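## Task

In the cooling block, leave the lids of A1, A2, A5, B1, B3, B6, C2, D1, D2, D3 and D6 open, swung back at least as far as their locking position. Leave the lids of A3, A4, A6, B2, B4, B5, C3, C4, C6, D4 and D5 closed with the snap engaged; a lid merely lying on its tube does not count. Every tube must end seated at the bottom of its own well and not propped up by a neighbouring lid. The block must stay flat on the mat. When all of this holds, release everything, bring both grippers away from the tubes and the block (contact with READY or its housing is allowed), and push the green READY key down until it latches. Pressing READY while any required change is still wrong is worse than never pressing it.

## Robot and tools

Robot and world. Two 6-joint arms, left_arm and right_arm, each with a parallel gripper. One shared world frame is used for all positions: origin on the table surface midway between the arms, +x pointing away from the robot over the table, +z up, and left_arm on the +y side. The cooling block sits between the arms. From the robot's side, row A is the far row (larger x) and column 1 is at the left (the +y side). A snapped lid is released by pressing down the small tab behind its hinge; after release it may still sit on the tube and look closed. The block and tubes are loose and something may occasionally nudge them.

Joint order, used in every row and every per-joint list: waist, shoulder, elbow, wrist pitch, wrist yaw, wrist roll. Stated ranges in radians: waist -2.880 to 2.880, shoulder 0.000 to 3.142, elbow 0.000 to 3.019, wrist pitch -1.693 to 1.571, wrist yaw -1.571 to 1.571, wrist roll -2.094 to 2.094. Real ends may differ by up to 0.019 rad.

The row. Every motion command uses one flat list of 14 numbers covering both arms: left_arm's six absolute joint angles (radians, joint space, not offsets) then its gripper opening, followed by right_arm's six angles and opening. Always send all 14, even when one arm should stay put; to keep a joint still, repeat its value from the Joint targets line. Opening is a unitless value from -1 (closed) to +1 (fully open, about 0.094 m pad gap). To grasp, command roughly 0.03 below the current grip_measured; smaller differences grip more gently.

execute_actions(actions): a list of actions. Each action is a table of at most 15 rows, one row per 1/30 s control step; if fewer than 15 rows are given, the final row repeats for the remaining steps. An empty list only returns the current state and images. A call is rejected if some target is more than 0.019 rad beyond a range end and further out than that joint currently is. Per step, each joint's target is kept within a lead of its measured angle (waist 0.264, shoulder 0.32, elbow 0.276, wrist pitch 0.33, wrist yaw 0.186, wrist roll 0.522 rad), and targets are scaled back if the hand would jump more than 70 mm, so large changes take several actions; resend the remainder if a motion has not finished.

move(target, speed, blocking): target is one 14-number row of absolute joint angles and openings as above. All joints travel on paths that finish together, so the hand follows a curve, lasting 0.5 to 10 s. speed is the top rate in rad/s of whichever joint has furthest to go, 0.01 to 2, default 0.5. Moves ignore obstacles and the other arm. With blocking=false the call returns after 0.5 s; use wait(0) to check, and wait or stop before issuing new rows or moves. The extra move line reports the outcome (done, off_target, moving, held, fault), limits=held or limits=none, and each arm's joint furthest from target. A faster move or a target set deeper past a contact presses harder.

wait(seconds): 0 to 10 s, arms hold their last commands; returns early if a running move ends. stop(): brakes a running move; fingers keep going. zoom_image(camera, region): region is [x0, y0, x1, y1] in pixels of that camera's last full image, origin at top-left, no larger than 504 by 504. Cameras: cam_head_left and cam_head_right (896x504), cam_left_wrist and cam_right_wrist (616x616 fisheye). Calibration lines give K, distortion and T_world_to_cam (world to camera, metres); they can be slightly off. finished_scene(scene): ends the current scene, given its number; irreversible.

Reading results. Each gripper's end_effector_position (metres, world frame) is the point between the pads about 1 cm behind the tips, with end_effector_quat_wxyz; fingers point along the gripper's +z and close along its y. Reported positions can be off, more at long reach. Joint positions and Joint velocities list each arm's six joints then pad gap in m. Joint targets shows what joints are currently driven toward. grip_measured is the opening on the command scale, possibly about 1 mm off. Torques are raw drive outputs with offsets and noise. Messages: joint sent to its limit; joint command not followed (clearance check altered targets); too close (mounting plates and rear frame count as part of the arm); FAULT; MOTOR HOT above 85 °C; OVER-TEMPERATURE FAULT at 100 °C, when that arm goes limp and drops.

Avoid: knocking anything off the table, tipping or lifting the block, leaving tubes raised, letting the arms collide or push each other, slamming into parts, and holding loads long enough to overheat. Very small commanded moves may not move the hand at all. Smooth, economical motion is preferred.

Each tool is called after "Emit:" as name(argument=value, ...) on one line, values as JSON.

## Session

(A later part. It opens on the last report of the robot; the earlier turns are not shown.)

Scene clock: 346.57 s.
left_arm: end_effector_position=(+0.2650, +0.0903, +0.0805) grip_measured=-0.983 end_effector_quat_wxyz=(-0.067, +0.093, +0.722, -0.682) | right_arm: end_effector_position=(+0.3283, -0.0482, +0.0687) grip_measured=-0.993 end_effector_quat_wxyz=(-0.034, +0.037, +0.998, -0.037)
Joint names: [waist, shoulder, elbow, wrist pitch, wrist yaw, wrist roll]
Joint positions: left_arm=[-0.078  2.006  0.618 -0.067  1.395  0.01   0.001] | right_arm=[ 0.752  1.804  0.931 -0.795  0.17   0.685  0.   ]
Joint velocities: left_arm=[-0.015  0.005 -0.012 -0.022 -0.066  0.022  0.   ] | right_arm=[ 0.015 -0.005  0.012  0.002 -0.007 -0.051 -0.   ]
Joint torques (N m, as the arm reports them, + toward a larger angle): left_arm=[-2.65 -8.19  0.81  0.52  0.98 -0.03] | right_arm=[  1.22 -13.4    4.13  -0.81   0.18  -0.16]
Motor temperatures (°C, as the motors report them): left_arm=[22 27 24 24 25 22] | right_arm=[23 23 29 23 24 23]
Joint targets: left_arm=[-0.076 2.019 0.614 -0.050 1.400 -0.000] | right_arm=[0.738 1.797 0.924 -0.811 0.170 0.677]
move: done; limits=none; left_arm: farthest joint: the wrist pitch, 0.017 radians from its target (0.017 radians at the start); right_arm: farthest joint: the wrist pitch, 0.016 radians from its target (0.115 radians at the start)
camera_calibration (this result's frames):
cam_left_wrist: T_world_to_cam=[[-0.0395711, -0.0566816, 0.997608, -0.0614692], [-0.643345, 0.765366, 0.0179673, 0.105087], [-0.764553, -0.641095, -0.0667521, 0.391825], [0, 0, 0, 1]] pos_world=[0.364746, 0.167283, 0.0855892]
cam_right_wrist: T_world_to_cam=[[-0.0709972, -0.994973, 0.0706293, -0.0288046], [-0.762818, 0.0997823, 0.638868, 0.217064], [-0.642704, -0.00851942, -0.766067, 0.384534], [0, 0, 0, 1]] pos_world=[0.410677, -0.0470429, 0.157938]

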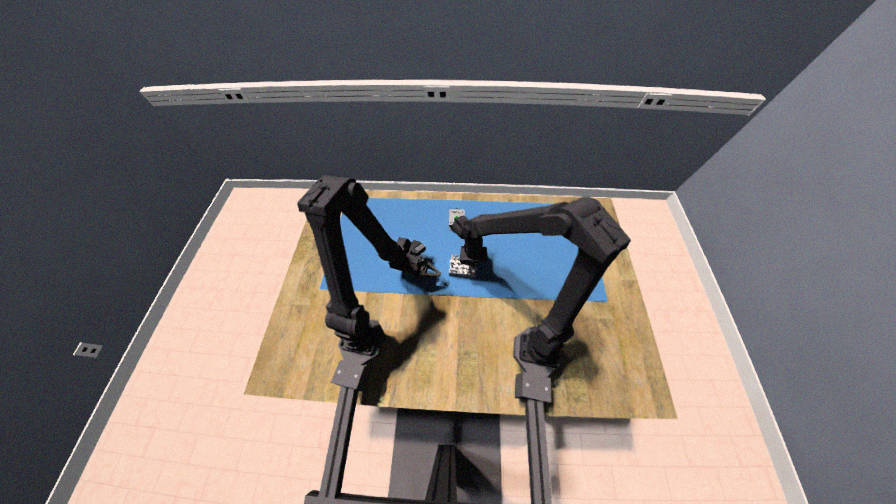

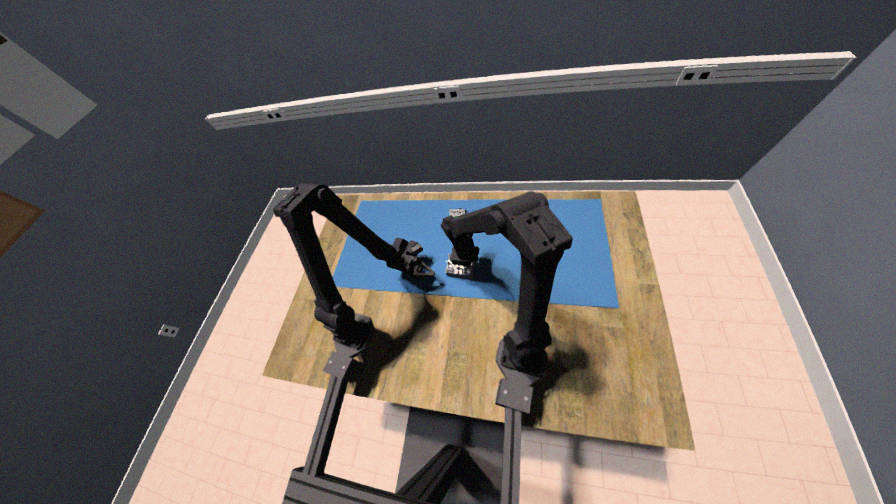

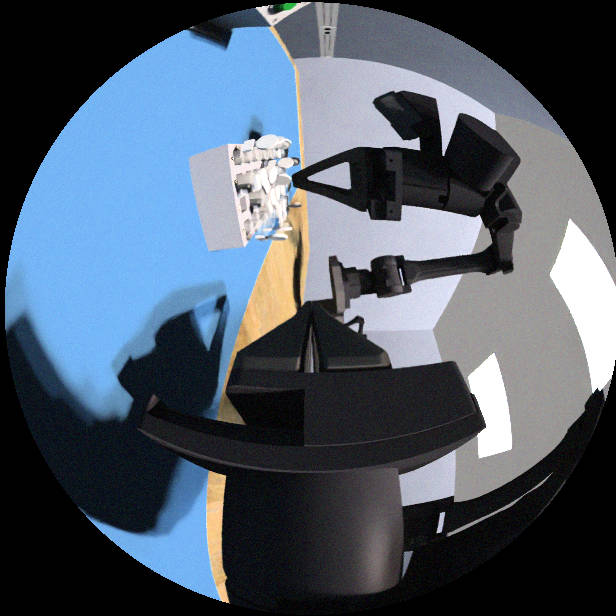

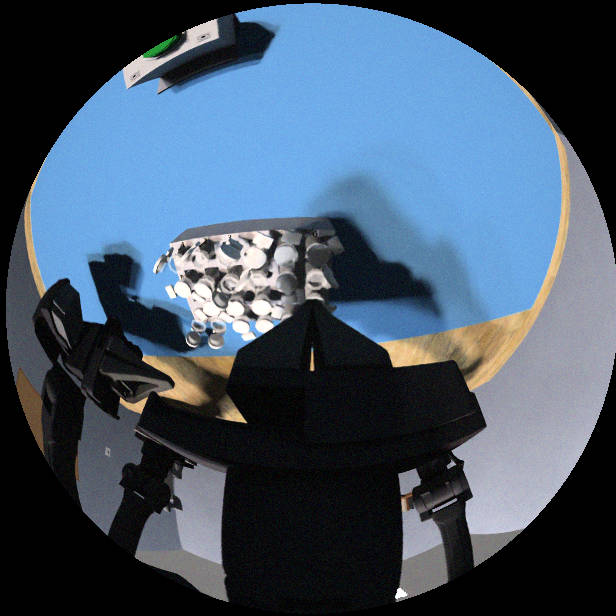

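Emit:
execute_actions(actions=[[[-0.076,2.019,0.614,-0.05,1.4,0,-1, 0.738,1.81,0.924,-0.816,0.175,0.677,-1],[-0.076,2.019,0.614,-0.05,1.4,0,-1, 0.738,1.82,0.924,-0.819,0.18,0.677,-1],[-0.076,2.019,0.614,-0.05,1.4,0,-1, 0.738,1.828,0.924,-0.819,0.18,0.677,-1]],[[-0.076,2.019,0.614,-0.05,1.4,0,-1, 0.738,1.835,0.924,-0.80,0.18,0.677,-1],[-0.076,2.019,0.614,-0.05,1.4,0,-1, 0.738,1.842,0.924,-0.795,0.18,0.677,-1]]])

Emit:
execute_actions(actions=[[[-0.076,2.019,0.614,-0.05,1.4,0,-1, 0.738,1.852,0.924,-0.795,0.18,0.677,-1],[-0.076,2.019,0.614,-0.05,1.4,0,-1, 0.738,1.862,0.924,-0.795,0.18,0.677,-1],[-0.076,2.019,0.614,-0.05,1.4,0,-1, 0.738,1.872,0.924,-0.795,0.18,0.677,-1],[-0.076,2.019,0.614,-0.05,1.4,0,-1, 0.738,1.882,0.924,-0.795,0.18,0.677,-1]]])

Scene clock: 356.60 s.
left_arm: end_effector_position=(+0.2650, +0.0903, +0.0805) grip_measured=-0.983 end_effector_quat_wxyz=(-0.067, +0.093, +0.722, -0.682) | right_arm: end_effector_position=(+0.3265, -0.0507, +0.0667) grip_measured=-0.993 end_effector_quat_wxyz=(-0.037, +0.036, +0.998, -0.044)
Joint names: [waist, shoulder, elbow, wrist pitch, wrist yaw, wrist roll]
Joint positions: left_arm=[-0.078  2.006  0.618 -0.067  1.395  0.01   0.001] | right_arm=[ 0.752  1.81   0.931 -0.803  0.178  0.685  0.   ]
Joint velocities: left_arm=[-0.005  0.005 -0.017 -0.012  0.007 -0.007 -0.001] | right_arm=[-0.005 -0.024  0.002 -0.012 -0.022 -0.066 -0.001]
Joint torques (N m, as the arm reports them, + toward a larger angle): left_arm=[-2.46 -8.18  0.91  0.58  0.96 -0.03] | right_arm=[  1.37 -11.26   4.38   0.36   0.23  -0.13]
Motor temperatures (°C, as the motors report them): left_arm=[22 27 24 24 25 22] | right_arm=[23 23 29 23 24 23]
Joint targets: left_arm=[-0.076 2.019 0.614 -0.050 1.400 -0.000] | right_arm=[0.738 1.842 0.924 -0.795 0.180 0.677]
camera_calibration (this result's frames):
cam_left_wrist: T_world_to_cam=[[-0.0395711, -0.0566816, 0.997608, -0.0614692], [-0.643345, 0.765366, 0.0179673, 0.105087], [-0.764553, -0.641095, -0.0667521, 0.391825], [0, 0, 0, 1]] pos_world=[0.364746, 0.167283, 0.0855892]
cam_right_wrist: T_world_to_cam=[[-0.0675953, -0.994098, 0.0848487, -0.033273], [-0.758693, 0.106444, 0.642693, 0.215905], [-0.647932, -0.0209311, -0.761411, 0.382518], [0, 0, 0, 1]] pos_world=[0.409402, -0.0480519, 0.155316]

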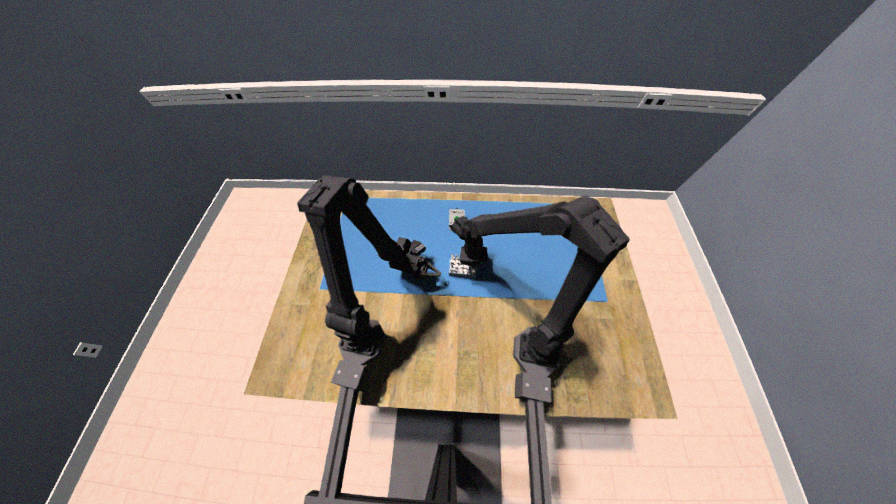

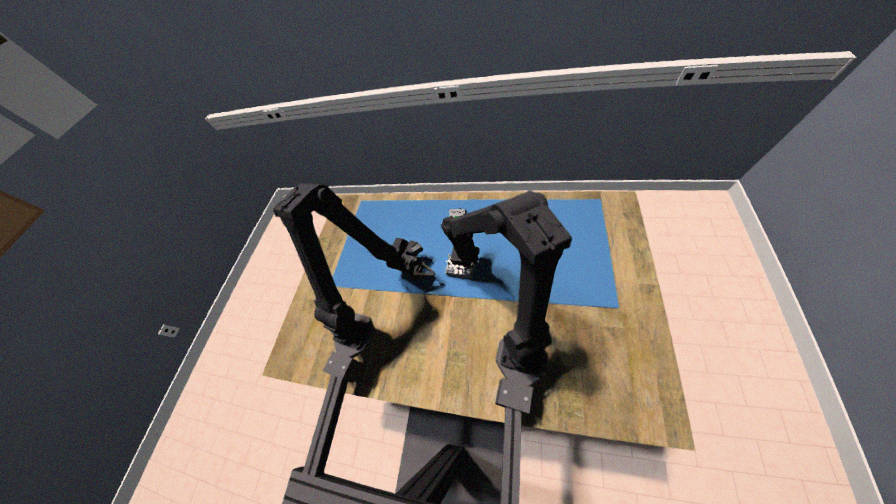

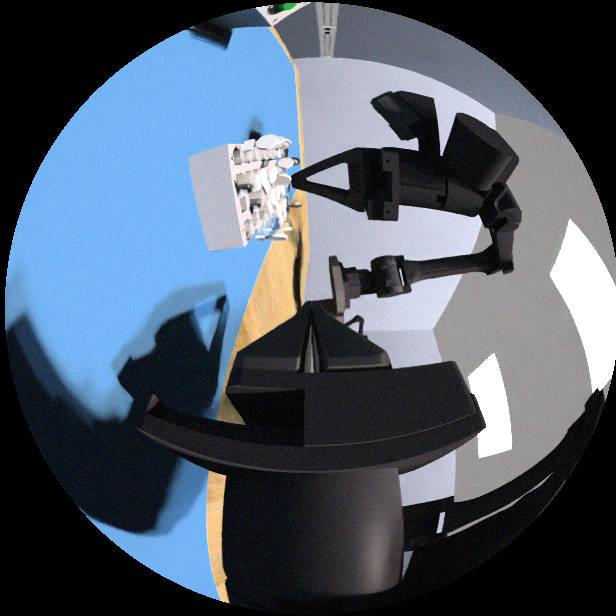

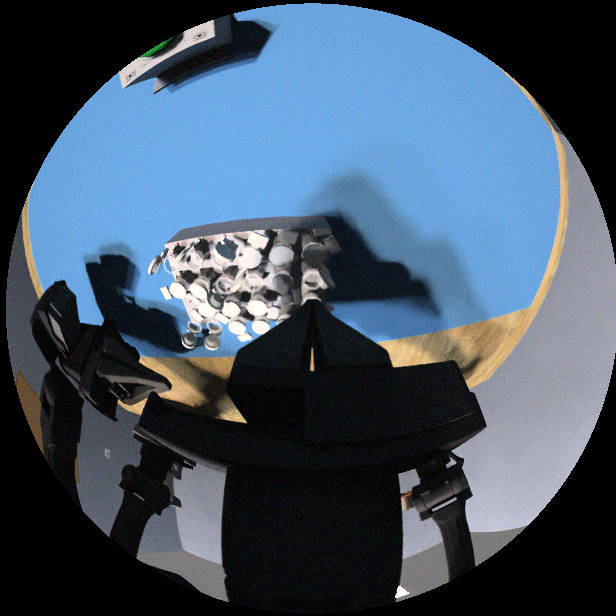

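Scene clock: 357.10 s.
left_arm: end_effector_position=(+0.2650, +0.0903, +0.0805) grip_measured=-0.983 end_effector_quat_wxyz=(-0.067, +0.093, +0.722, -0.682) | right_arm: end_effector_position=(+0.3263, -0.0507, +0.0629) grip_measured=-0.993 end_effector_quat_wxyz=(-0.040, +0.035, +0.997, -0.048)
Joint names: [waist, shoulder, elbow, wrist pitch, wrist yaw, wrist roll]
Joint positions: left_arm=[-0.078  2.006  0.618 -0.067  1.395  0.01   0.001] | right_arm=[ 0.752  1.823  0.935 -0.803  0.18   0.685  0.   ]
Joint velocities: left_arm=[ 0.005 -0.015  0.007 -0.002  0.007 -0.051 -0.001] | right_arm=[ 0.005  0.005  0.012  0.002  0.022 -0.022 -0.   ]
Joint torques (N m, as the arm reports them, + toward a larger angle): left_arm=[-2.62 -8.25  0.84  0.49  1.   -0.03] | right_arm=[ 2.23 -8.7   3.93  0.25  0.14 -0.13]
Motor temperatures (°C, as the motors report them): left_arm=[22 27 24 24 25 22] | right_arm=[23 23 29 23 24 23]
Joint targets: left_arm=[-0.076 2.019 0.614 -0.050 1.400 -0.000] | right_arm=[0.738 1.882 0.924 -0.795 0.180 0.677]
camera_calibration (this result's frames):
cam_left_wrist: T_world_to_cam=[[-0.0395711, -0.0566816, 0.997608, -0.0614692], [-0.643345, 0.765366, 0.0179673, 0.105087], [-0.764553, -0.641095, -0.0667521, 0.391825], [0, 0, 0, 1]] pos_world=[0.364746, 0.167283, 0.0855892]
cam_right_wrist: T_world_to_cam=[[-0.0655533, -0.993601, 0.0919779, -0.0340134], [-0.755416, 0.10964, 0.646008, 0.217077], [-0.651958, -0.0271337, -0.757769, 0.380359], [0, 0, 0, 1]] pos_world=[0.409732, -0.0472756, 0.151119]

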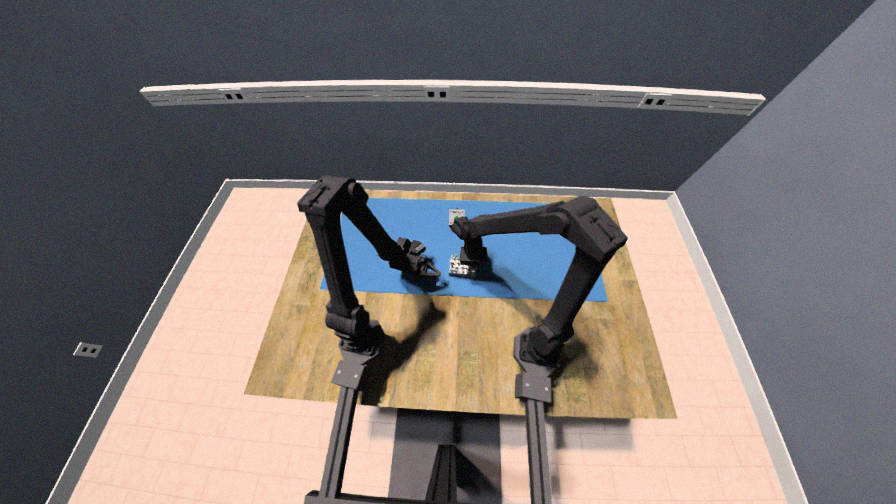

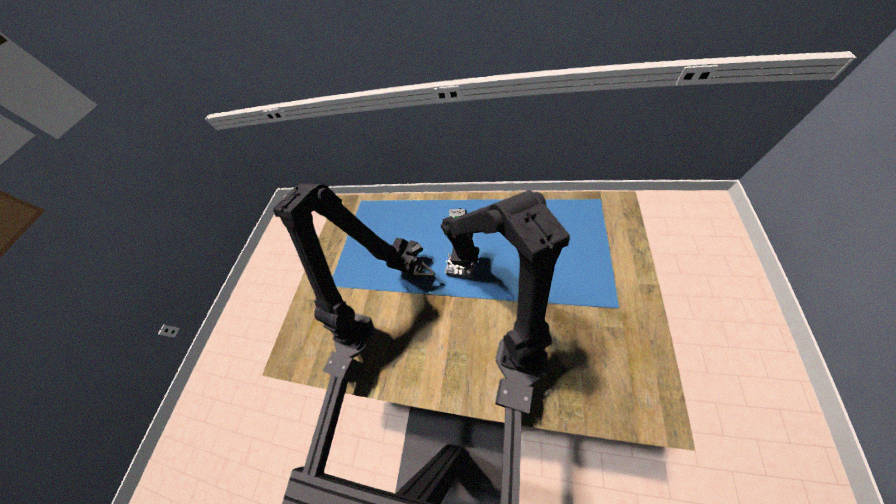

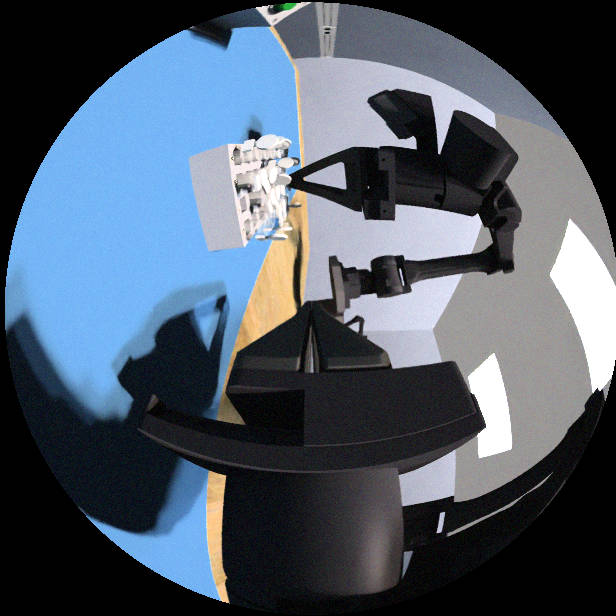

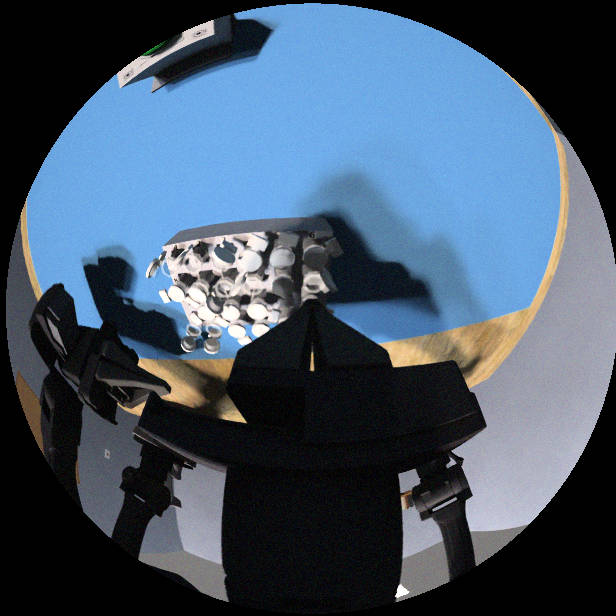

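Emit:
execute_actions(actions=[[[-0.076,2.019,0.614,-0.05,1.4,0,-1, 0.745,1.86,0.926,-0.795,0.18,0.677,-1],[-0.076,2.019,0.614,-0.05,1.4,0,-1, 0.75,1.84,0.928,-0.79,0.178,0.677,-1],[-0.076,2.019,0.614,-0.05,1.4,0,-1, 0.752,1.82,0.928,-0.788,0.178,0.677,-1],[-0.076,2.019,0.614,-0.05,1.4,0,-1, 0.752,1.81,0.928,-0.788,0.178,0.677,-1],[-0.076,2.019,0.614,-0.05,1.4,0,-1, 0.752,1.80,0.928,-0.788,0.178,0.677,-1]],[[-0.076,2.019,0.614,-0.05,1.4,0,-1, 0.76,1.80,0.928,-0.777,0.175,0.69,-1],[-0.076,2.019,0.614,-0.05,1.4,0,-1, 0.768,1.80,0.928,-0.766,0.172,0.70,-1],[-0.076,2.019,0.614,-0.05,1.4,0,-1, 0.777,1.80,0.928,-0.755,0.169,0.71,-1],[-0.076,2.019,0.614,-0.05,1.4,0,-1, 0.786,1.80,0.928,-0.743,0.166,0.72,-1]],[[-0.076,2.019,0.614,-0.05,1.4,0,-1, 0.795,1.80,0.928,-0.732,0.164,0.73,-1],[-0.076,2.019,0.614,-0.05,1.4,0,-1, 0.803,1.80,0.928,-0.72,0.162,0.74,-1],[-0.076,2.019,0.614,-0.05,1.4,0,-1, 0.812,1.80,0.928,-0.709,0.16,0.75,-1],[-0.076,2.019,0.614,-0.05,1.4,0,-1, 0.82,1.80,0.928,-0.698,0.158,0.76,-1]]])

Emit:
zoom_image(camera="cam_right_wrist", region=[210, 200, 410, 340])

Scene clock: 368.13 s.
left_arm: end_effector_position=(+0.2650, +0.0903, +0.0805) grip_measured=-0.983 end_effector_quat_wxyz=(-0.067, +0.093, +0.722, -0.682) | right_arm: end_effector_position=(+0.3314, -0.0128, +0.0719) grip_measured=-0.993 end_effector_quat_wxyz=(-0.000, +0.045, +0.999, -0.006)
Joint names: [waist, shoulder, elbow, wrist pitch, wrist yaw, wrist roll]
Joint positions: left_arm=[-0.078  2.006  0.618 -0.067  1.395  0.01   0.001] | right_arm=[ 0.815  1.806  0.935 -0.715  0.161  0.749  0.   ]
Joint velocities: left_arm=[-0.005 -0.005 -0.007 -0.002  0.051  0.022  0.   ] | right_arm=[ 0.005 -0.005 -0.007 -0.002 -0.066 -0.007 -0.001]
Joint torques (N m, as the arm reports them, + toward a larger angle): left_arm=[-2.41 -8.42  0.85  0.49  0.97 -0.04] | right_arm=[  3.43 -13.8    4.62   0.87   0.02   0.06]
Motor temperatures (°C, as the motors report them): left_arm=[22 27 24 24 25 22] | right_arm=[23 23 28 23 24 23]
Joint targets: left_arm=[-0.076 2.019 0.614 -0.050 1.400 -0.000] | right_arm=[0.820 1.800 0.928 -0.698 0.158 0.760]
camera_calibration (this result's frames):
cam_left_wrist: T_world_to_cam=[[-0.0395711, -0.0566816, 0.997608, -0.0614692], [-0.643345, 0.765366, 0.0179673, 0.105087], [-0.764553, -0.641095, -0.0667521, 0.391825], [0, 0, 0, 1]] pos_world=[0.364746, 0.167283, 0.0855892]
cam_right_wrist: T_world_to_cam=[[-0.0881321, -0.996088, 0.00641702, 0.0167318], [-0.805193, 0.0750317, 0.588246, 0.231187], [-0.586427, 0.0466764, -0.808656, 0.374312], [0, 0, 0, 1]] pos_world=[0.407131, -0.0181515, 0.166587]

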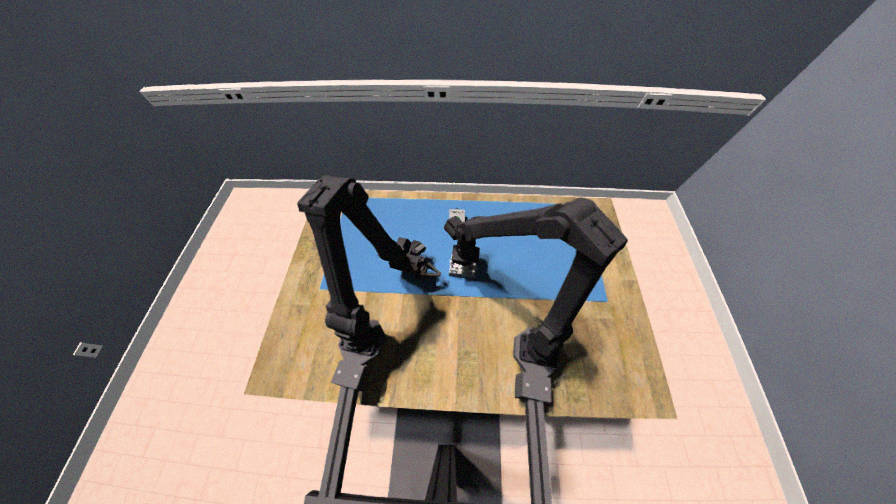

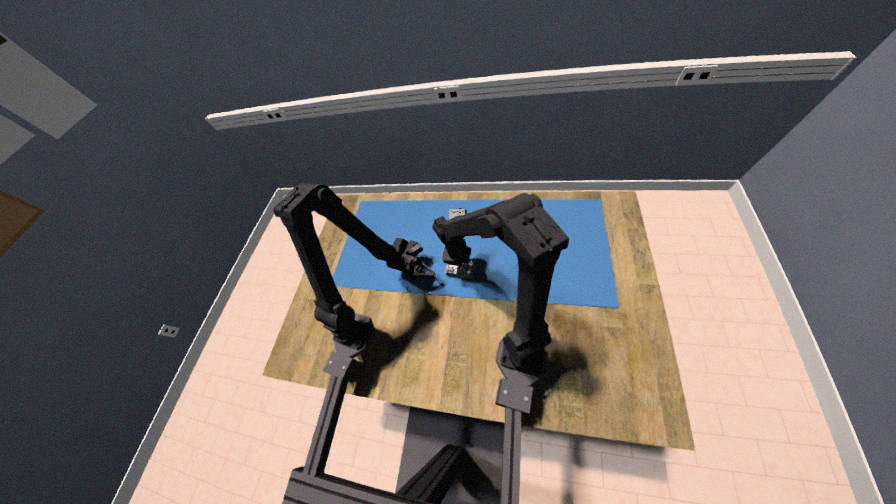

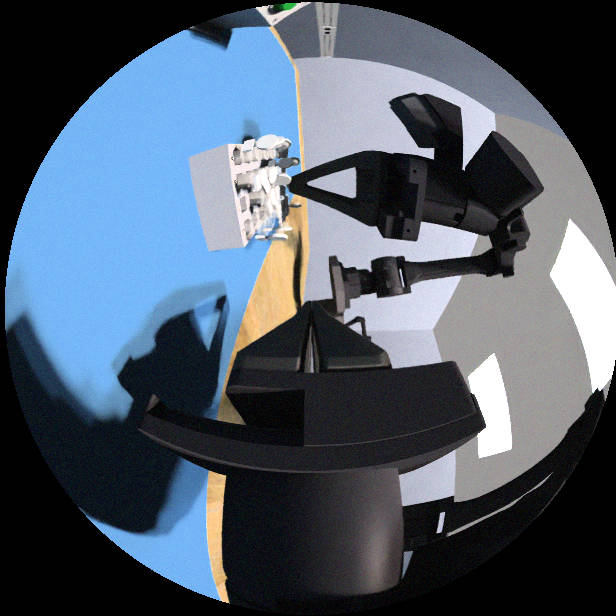

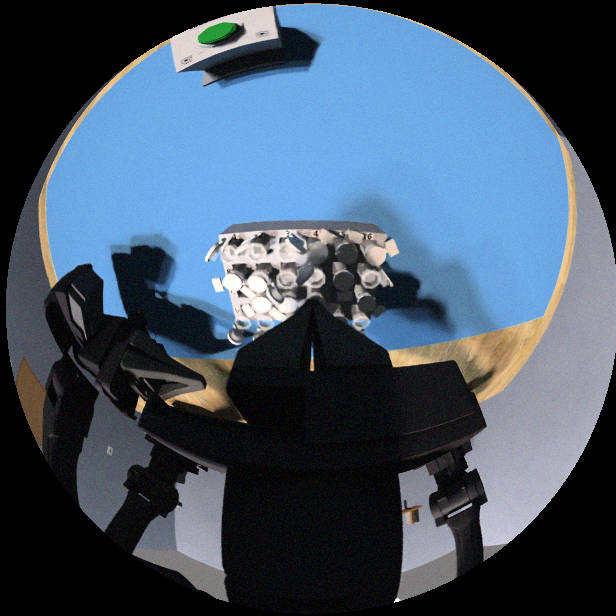

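Region (210, 200, 410, 340) of cam_right_wrist's 616x616 image, scaled by 2.520, with more detail than that image has; it fills the top 353 rows of this view, and the rest is white.

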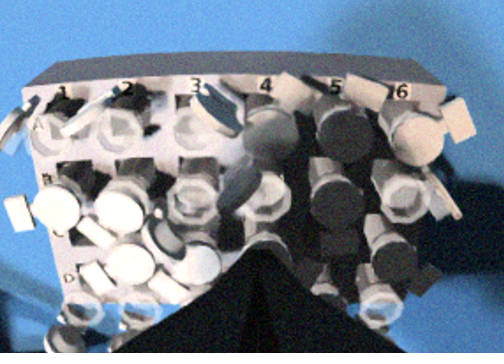

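Emit:
execute_actions(actions=[])

Scene clock: 386.37 s.
left_arm: end_effector_position=(+0.2650, +0.0903, +0.0805) grip_measured=-0.983 end_effector_quat_wxyz=(-0.067, +0.093, +0.722, -0.682) | right_arm: end_effector_position=(+0.3314, -0.0128, +0.0719) grip_measured=-0.993 end_effector_quat_wxyz=(-0.000, +0.046, +0.999, -0.006)
Joint names: [waist, shoulder, elbow, wrist pitch, wrist yaw, wrist roll]
Joint positions: left_arm=[-0.078  2.006  0.618 -0.067  1.395  0.01   0.001] | right_arm=[ 0.815  1.806  0.935 -0.715  0.161  0.751  0.   ]
Joint velocities: left_arm=[ 0.005 -0.005  0.007 -0.002 -0.007  0.022 -0.   ] | right_arm=[-0.024  0.024  0.002  0.002 -0.051  0.007 -0.001]
Joint torques (N m, as the arm reports them, + toward a larger angle): left_arm=[-2.61 -8.49  0.84  0.55  0.98 -0.02] | right_arm=[  2.27 -14.17   4.59   0.86   0.02   0.05]
Motor temperatures (°C, as the motors report them): left_arm=[22 27 24 24 25 22] | right_arm=[23 24 28 23 24 23]
Joint targets: left_arm=[-0.076 2.019 0.614 -0.050 1.400 -0.000] | right_arm=[0.820 1.800 0.928 -0.698 0.158 0.760]
camera_calibration (this result's frames):
cam_left_wrist: T_world_to_cam=[[-0.0395711, -0.0566816, 0.997608, -0.0614692], [-0.643345, 0.765366, 0.0179673, 0.105087], [-0.764553, -0.641095, -0.0667521, 0.391825], [0, 0, 0, 1]] pos_world=[0.364746, 0.167283, 0.0855892]
cam_right_wrist: T_world_to_cam=[[-0.0904117, -0.995884, 0.0064164, 0.0174899], [-0.805036, 0.0768754, 0.588224, 0.23116], [-0.586296, 0.0480169, -0.808673, 0.374287], [0, 0, 0, 1]] pos_world=[0.407116, -0.0183247, 0.16659]

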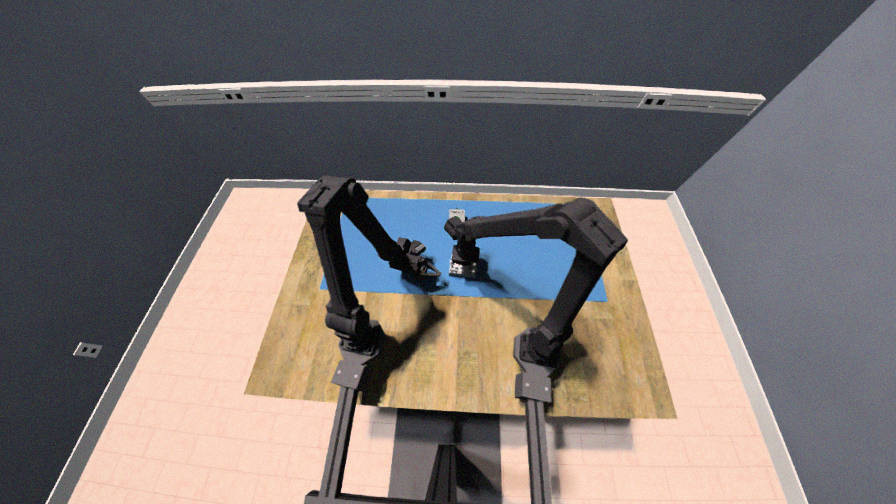

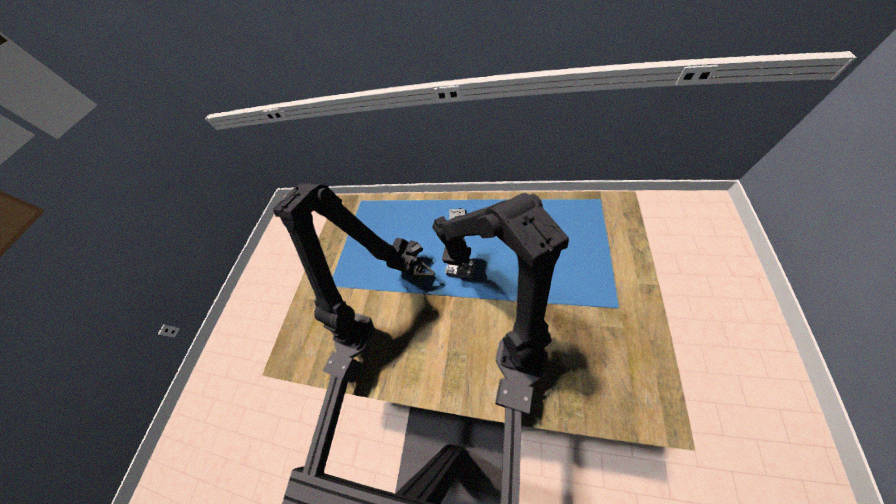

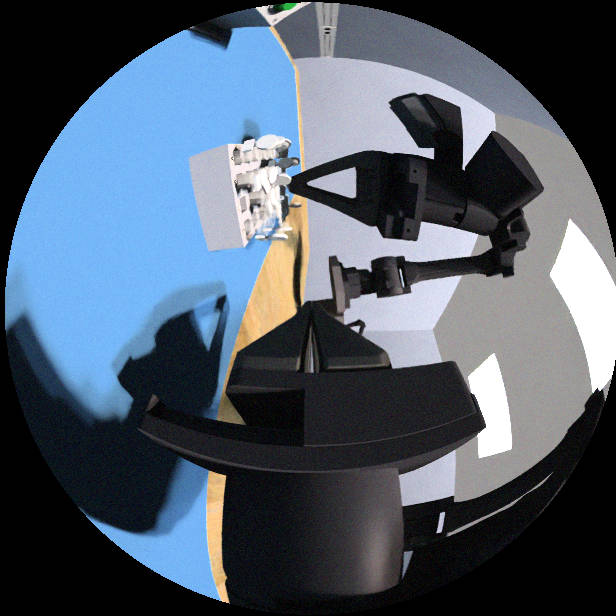

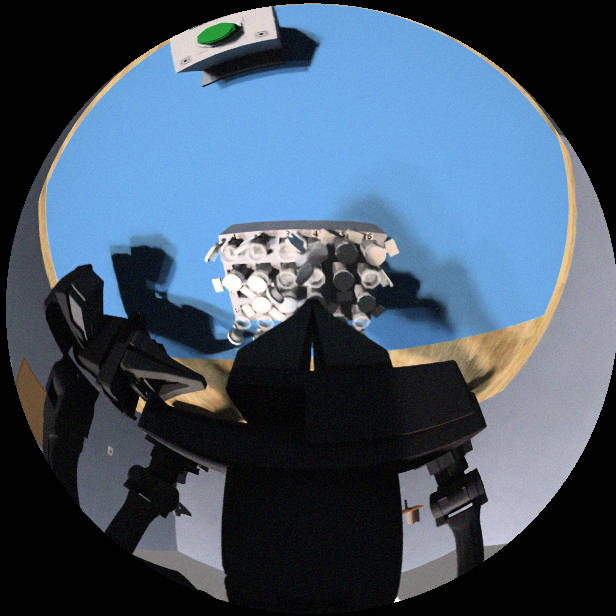

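Emit:
execute_actions(actions=[[[-0.076,2.019,0.614,-0.05,1.4,0,-1,0.82,1.825,0.928,-0.698,0.158,0.76,-1],[-0.076,2.019,0.614,-0.05,1.4,0,-1,0.82,1.828,0.928,-0.698,0.158,0.76,-1],[-0.076,2.019,0.614,-0.05,1.4,0,-1,0.82,1.831,0.928,-0.698,0.158,0.76,-1],[-0.076,2.019,0.614,-0.05,1.4,0,-1,0.82,1.834,0.928,-0.698,0.158,0.76,-1],[-0.076,2.019,0.614,-0.05,1.4,0,-1,0.82,1.837,0.928,-0.698,0.158,0.76,-1],[-0.076,2.019,0.614,-0.05,1.4,0,-1,0.82,1.840,0.928,-0.698,0.158,0.76,-1],[-0.076,2.019,0.614,-0.05,1.4,0,-1,0.82,1.843,0.928,-0.698,0.158,0.76,-1],[-0.076,2.019,0.614,-0.05,1.4,0,-1,0.82,1.846,0.928,-0.698,0.158,0.76,-1],[-0.076,2.019,0.614,-0.05,1.4,0,-1,0.82,1.85,0.928,-0.698,0.158,0.76,-1]]])

Emit:
zoom_image(camera="cam_right_wrist", region=[200, 200, 420, 350])

Scene clock: 394.33 s.
left_arm: end_effector_position=(+0.2650, +0.0903, +0.0805) grip_measured=-0.983 end_effector_quat_wxyz=(-0.067, +0.093, +0.722, -0.682) | right_arm: end_effector_position=(+0.3283, -0.0136, +0.0639) grip_measured=-0.993 end_effector_quat_wxyz=(-0.006, +0.045, +0.999, -0.012)
Joint names: [waist, shoulder, elbow, wrist pitch, wrist yaw, wrist roll]
Joint positions: left_arm=[-0.078  2.006  0.618 -0.067  1.395  0.01   0.001] | right_arm=[ 0.815  1.826  0.935 -0.712  0.161  0.752  0.   ]
Joint velocities: left_arm=[-0.005 -0.005 -0.012 -0.017  0.081  0.037 -0.   ] | right_arm=[-0.005 -0.015 -0.012 -0.022  0.007  0.022 -0.   ]
Joint torques (N m, as the arm reports them, + toward a larger angle): left_arm=[-2.49 -8.6   0.82  0.56  0.99 -0.03] | right_arm=[  2.35 -11.06   4.36   0.58   0.05   0.04]
Motor temperatures (°C, as the motors report them): left_arm=[22 27 24 24 25 22] | right_arm=[23 24 29 23 24 23]
Joint targets: left_arm=[-0.076 2.019 0.614 -0.050 1.400 -0.000] | right_arm=[0.820 1.850 0.928 -0.698 0.158 0.760]
camera_calibration (this result's frames):
cam_left_wrist: T_world_to_cam=[[-0.0395711, -0.0566816, 0.997608, -0.0614692], [-0.643345, 0.765366, 0.0179673, 0.105087], [-0.764553, -0.641095, -0.0667521, 0.391825], [0, 0, 0, 1]] pos_world=[0.364746, 0.167283, 0.0855892]
cam_right_wrist: T_world_to_cam=[[-0.0884926, -0.99592, 0.0176945, 0.0151057], [-0.797394, 0.081476, 0.597933, 0.230381], [-0.596935, 0.0388032, -0.801351, 0.36903], [0, 0, 0, 1]] pos_world=[0.405328, -0.018046, 0.157702]

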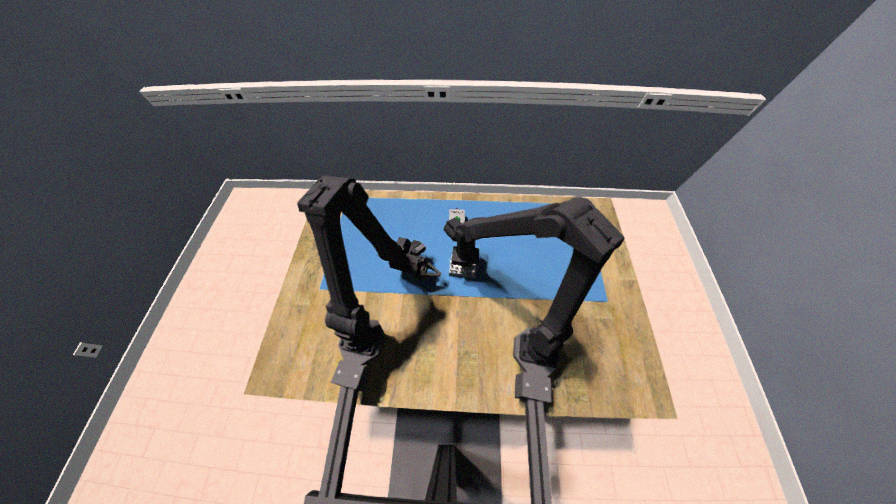

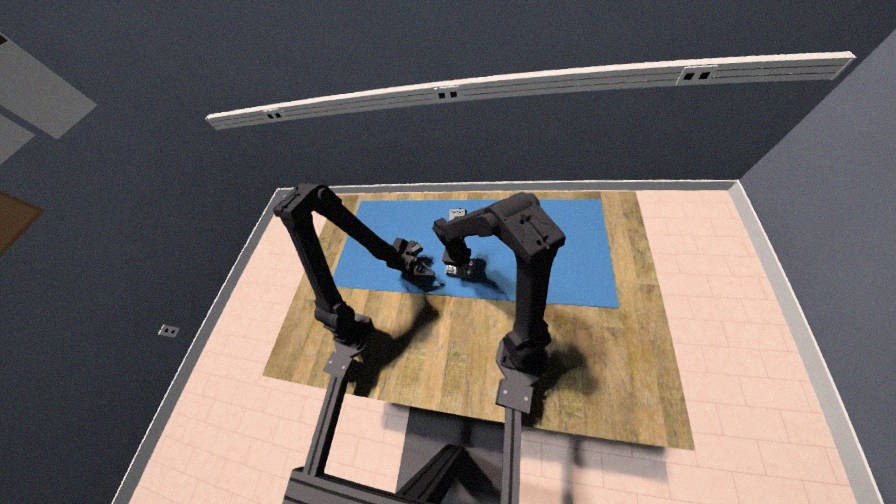

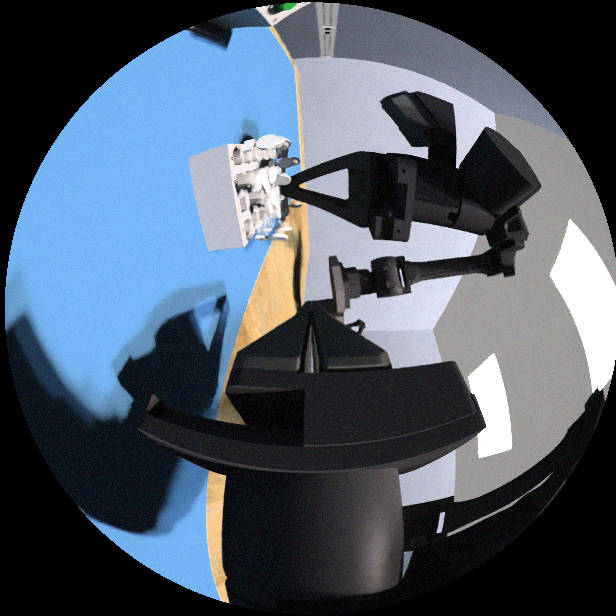

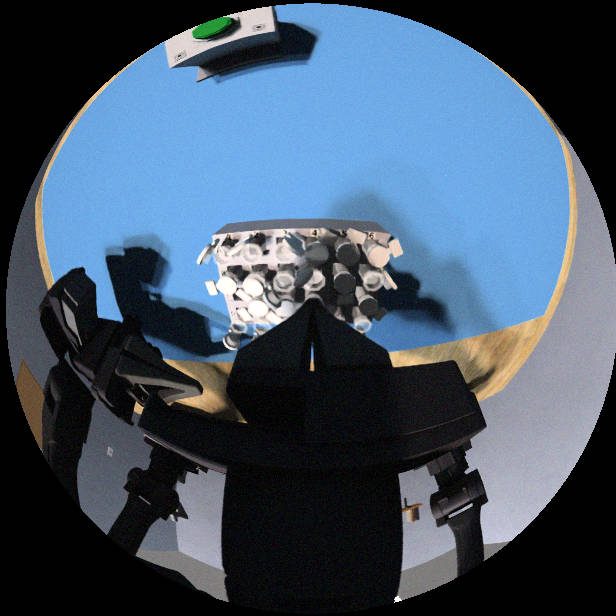

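Region (200, 200, 420, 350) of cam_right_wrist's 616x616 image, scaled by 2.291, with more detail than that image has; it fills the top 344 rows of this view, and the rest is white.

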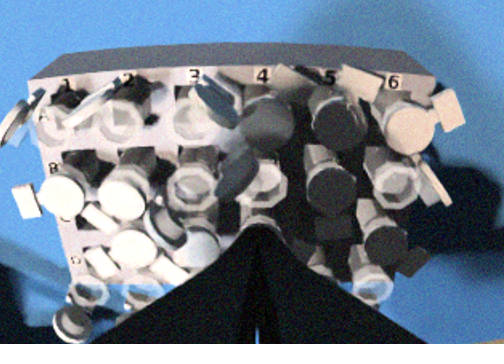

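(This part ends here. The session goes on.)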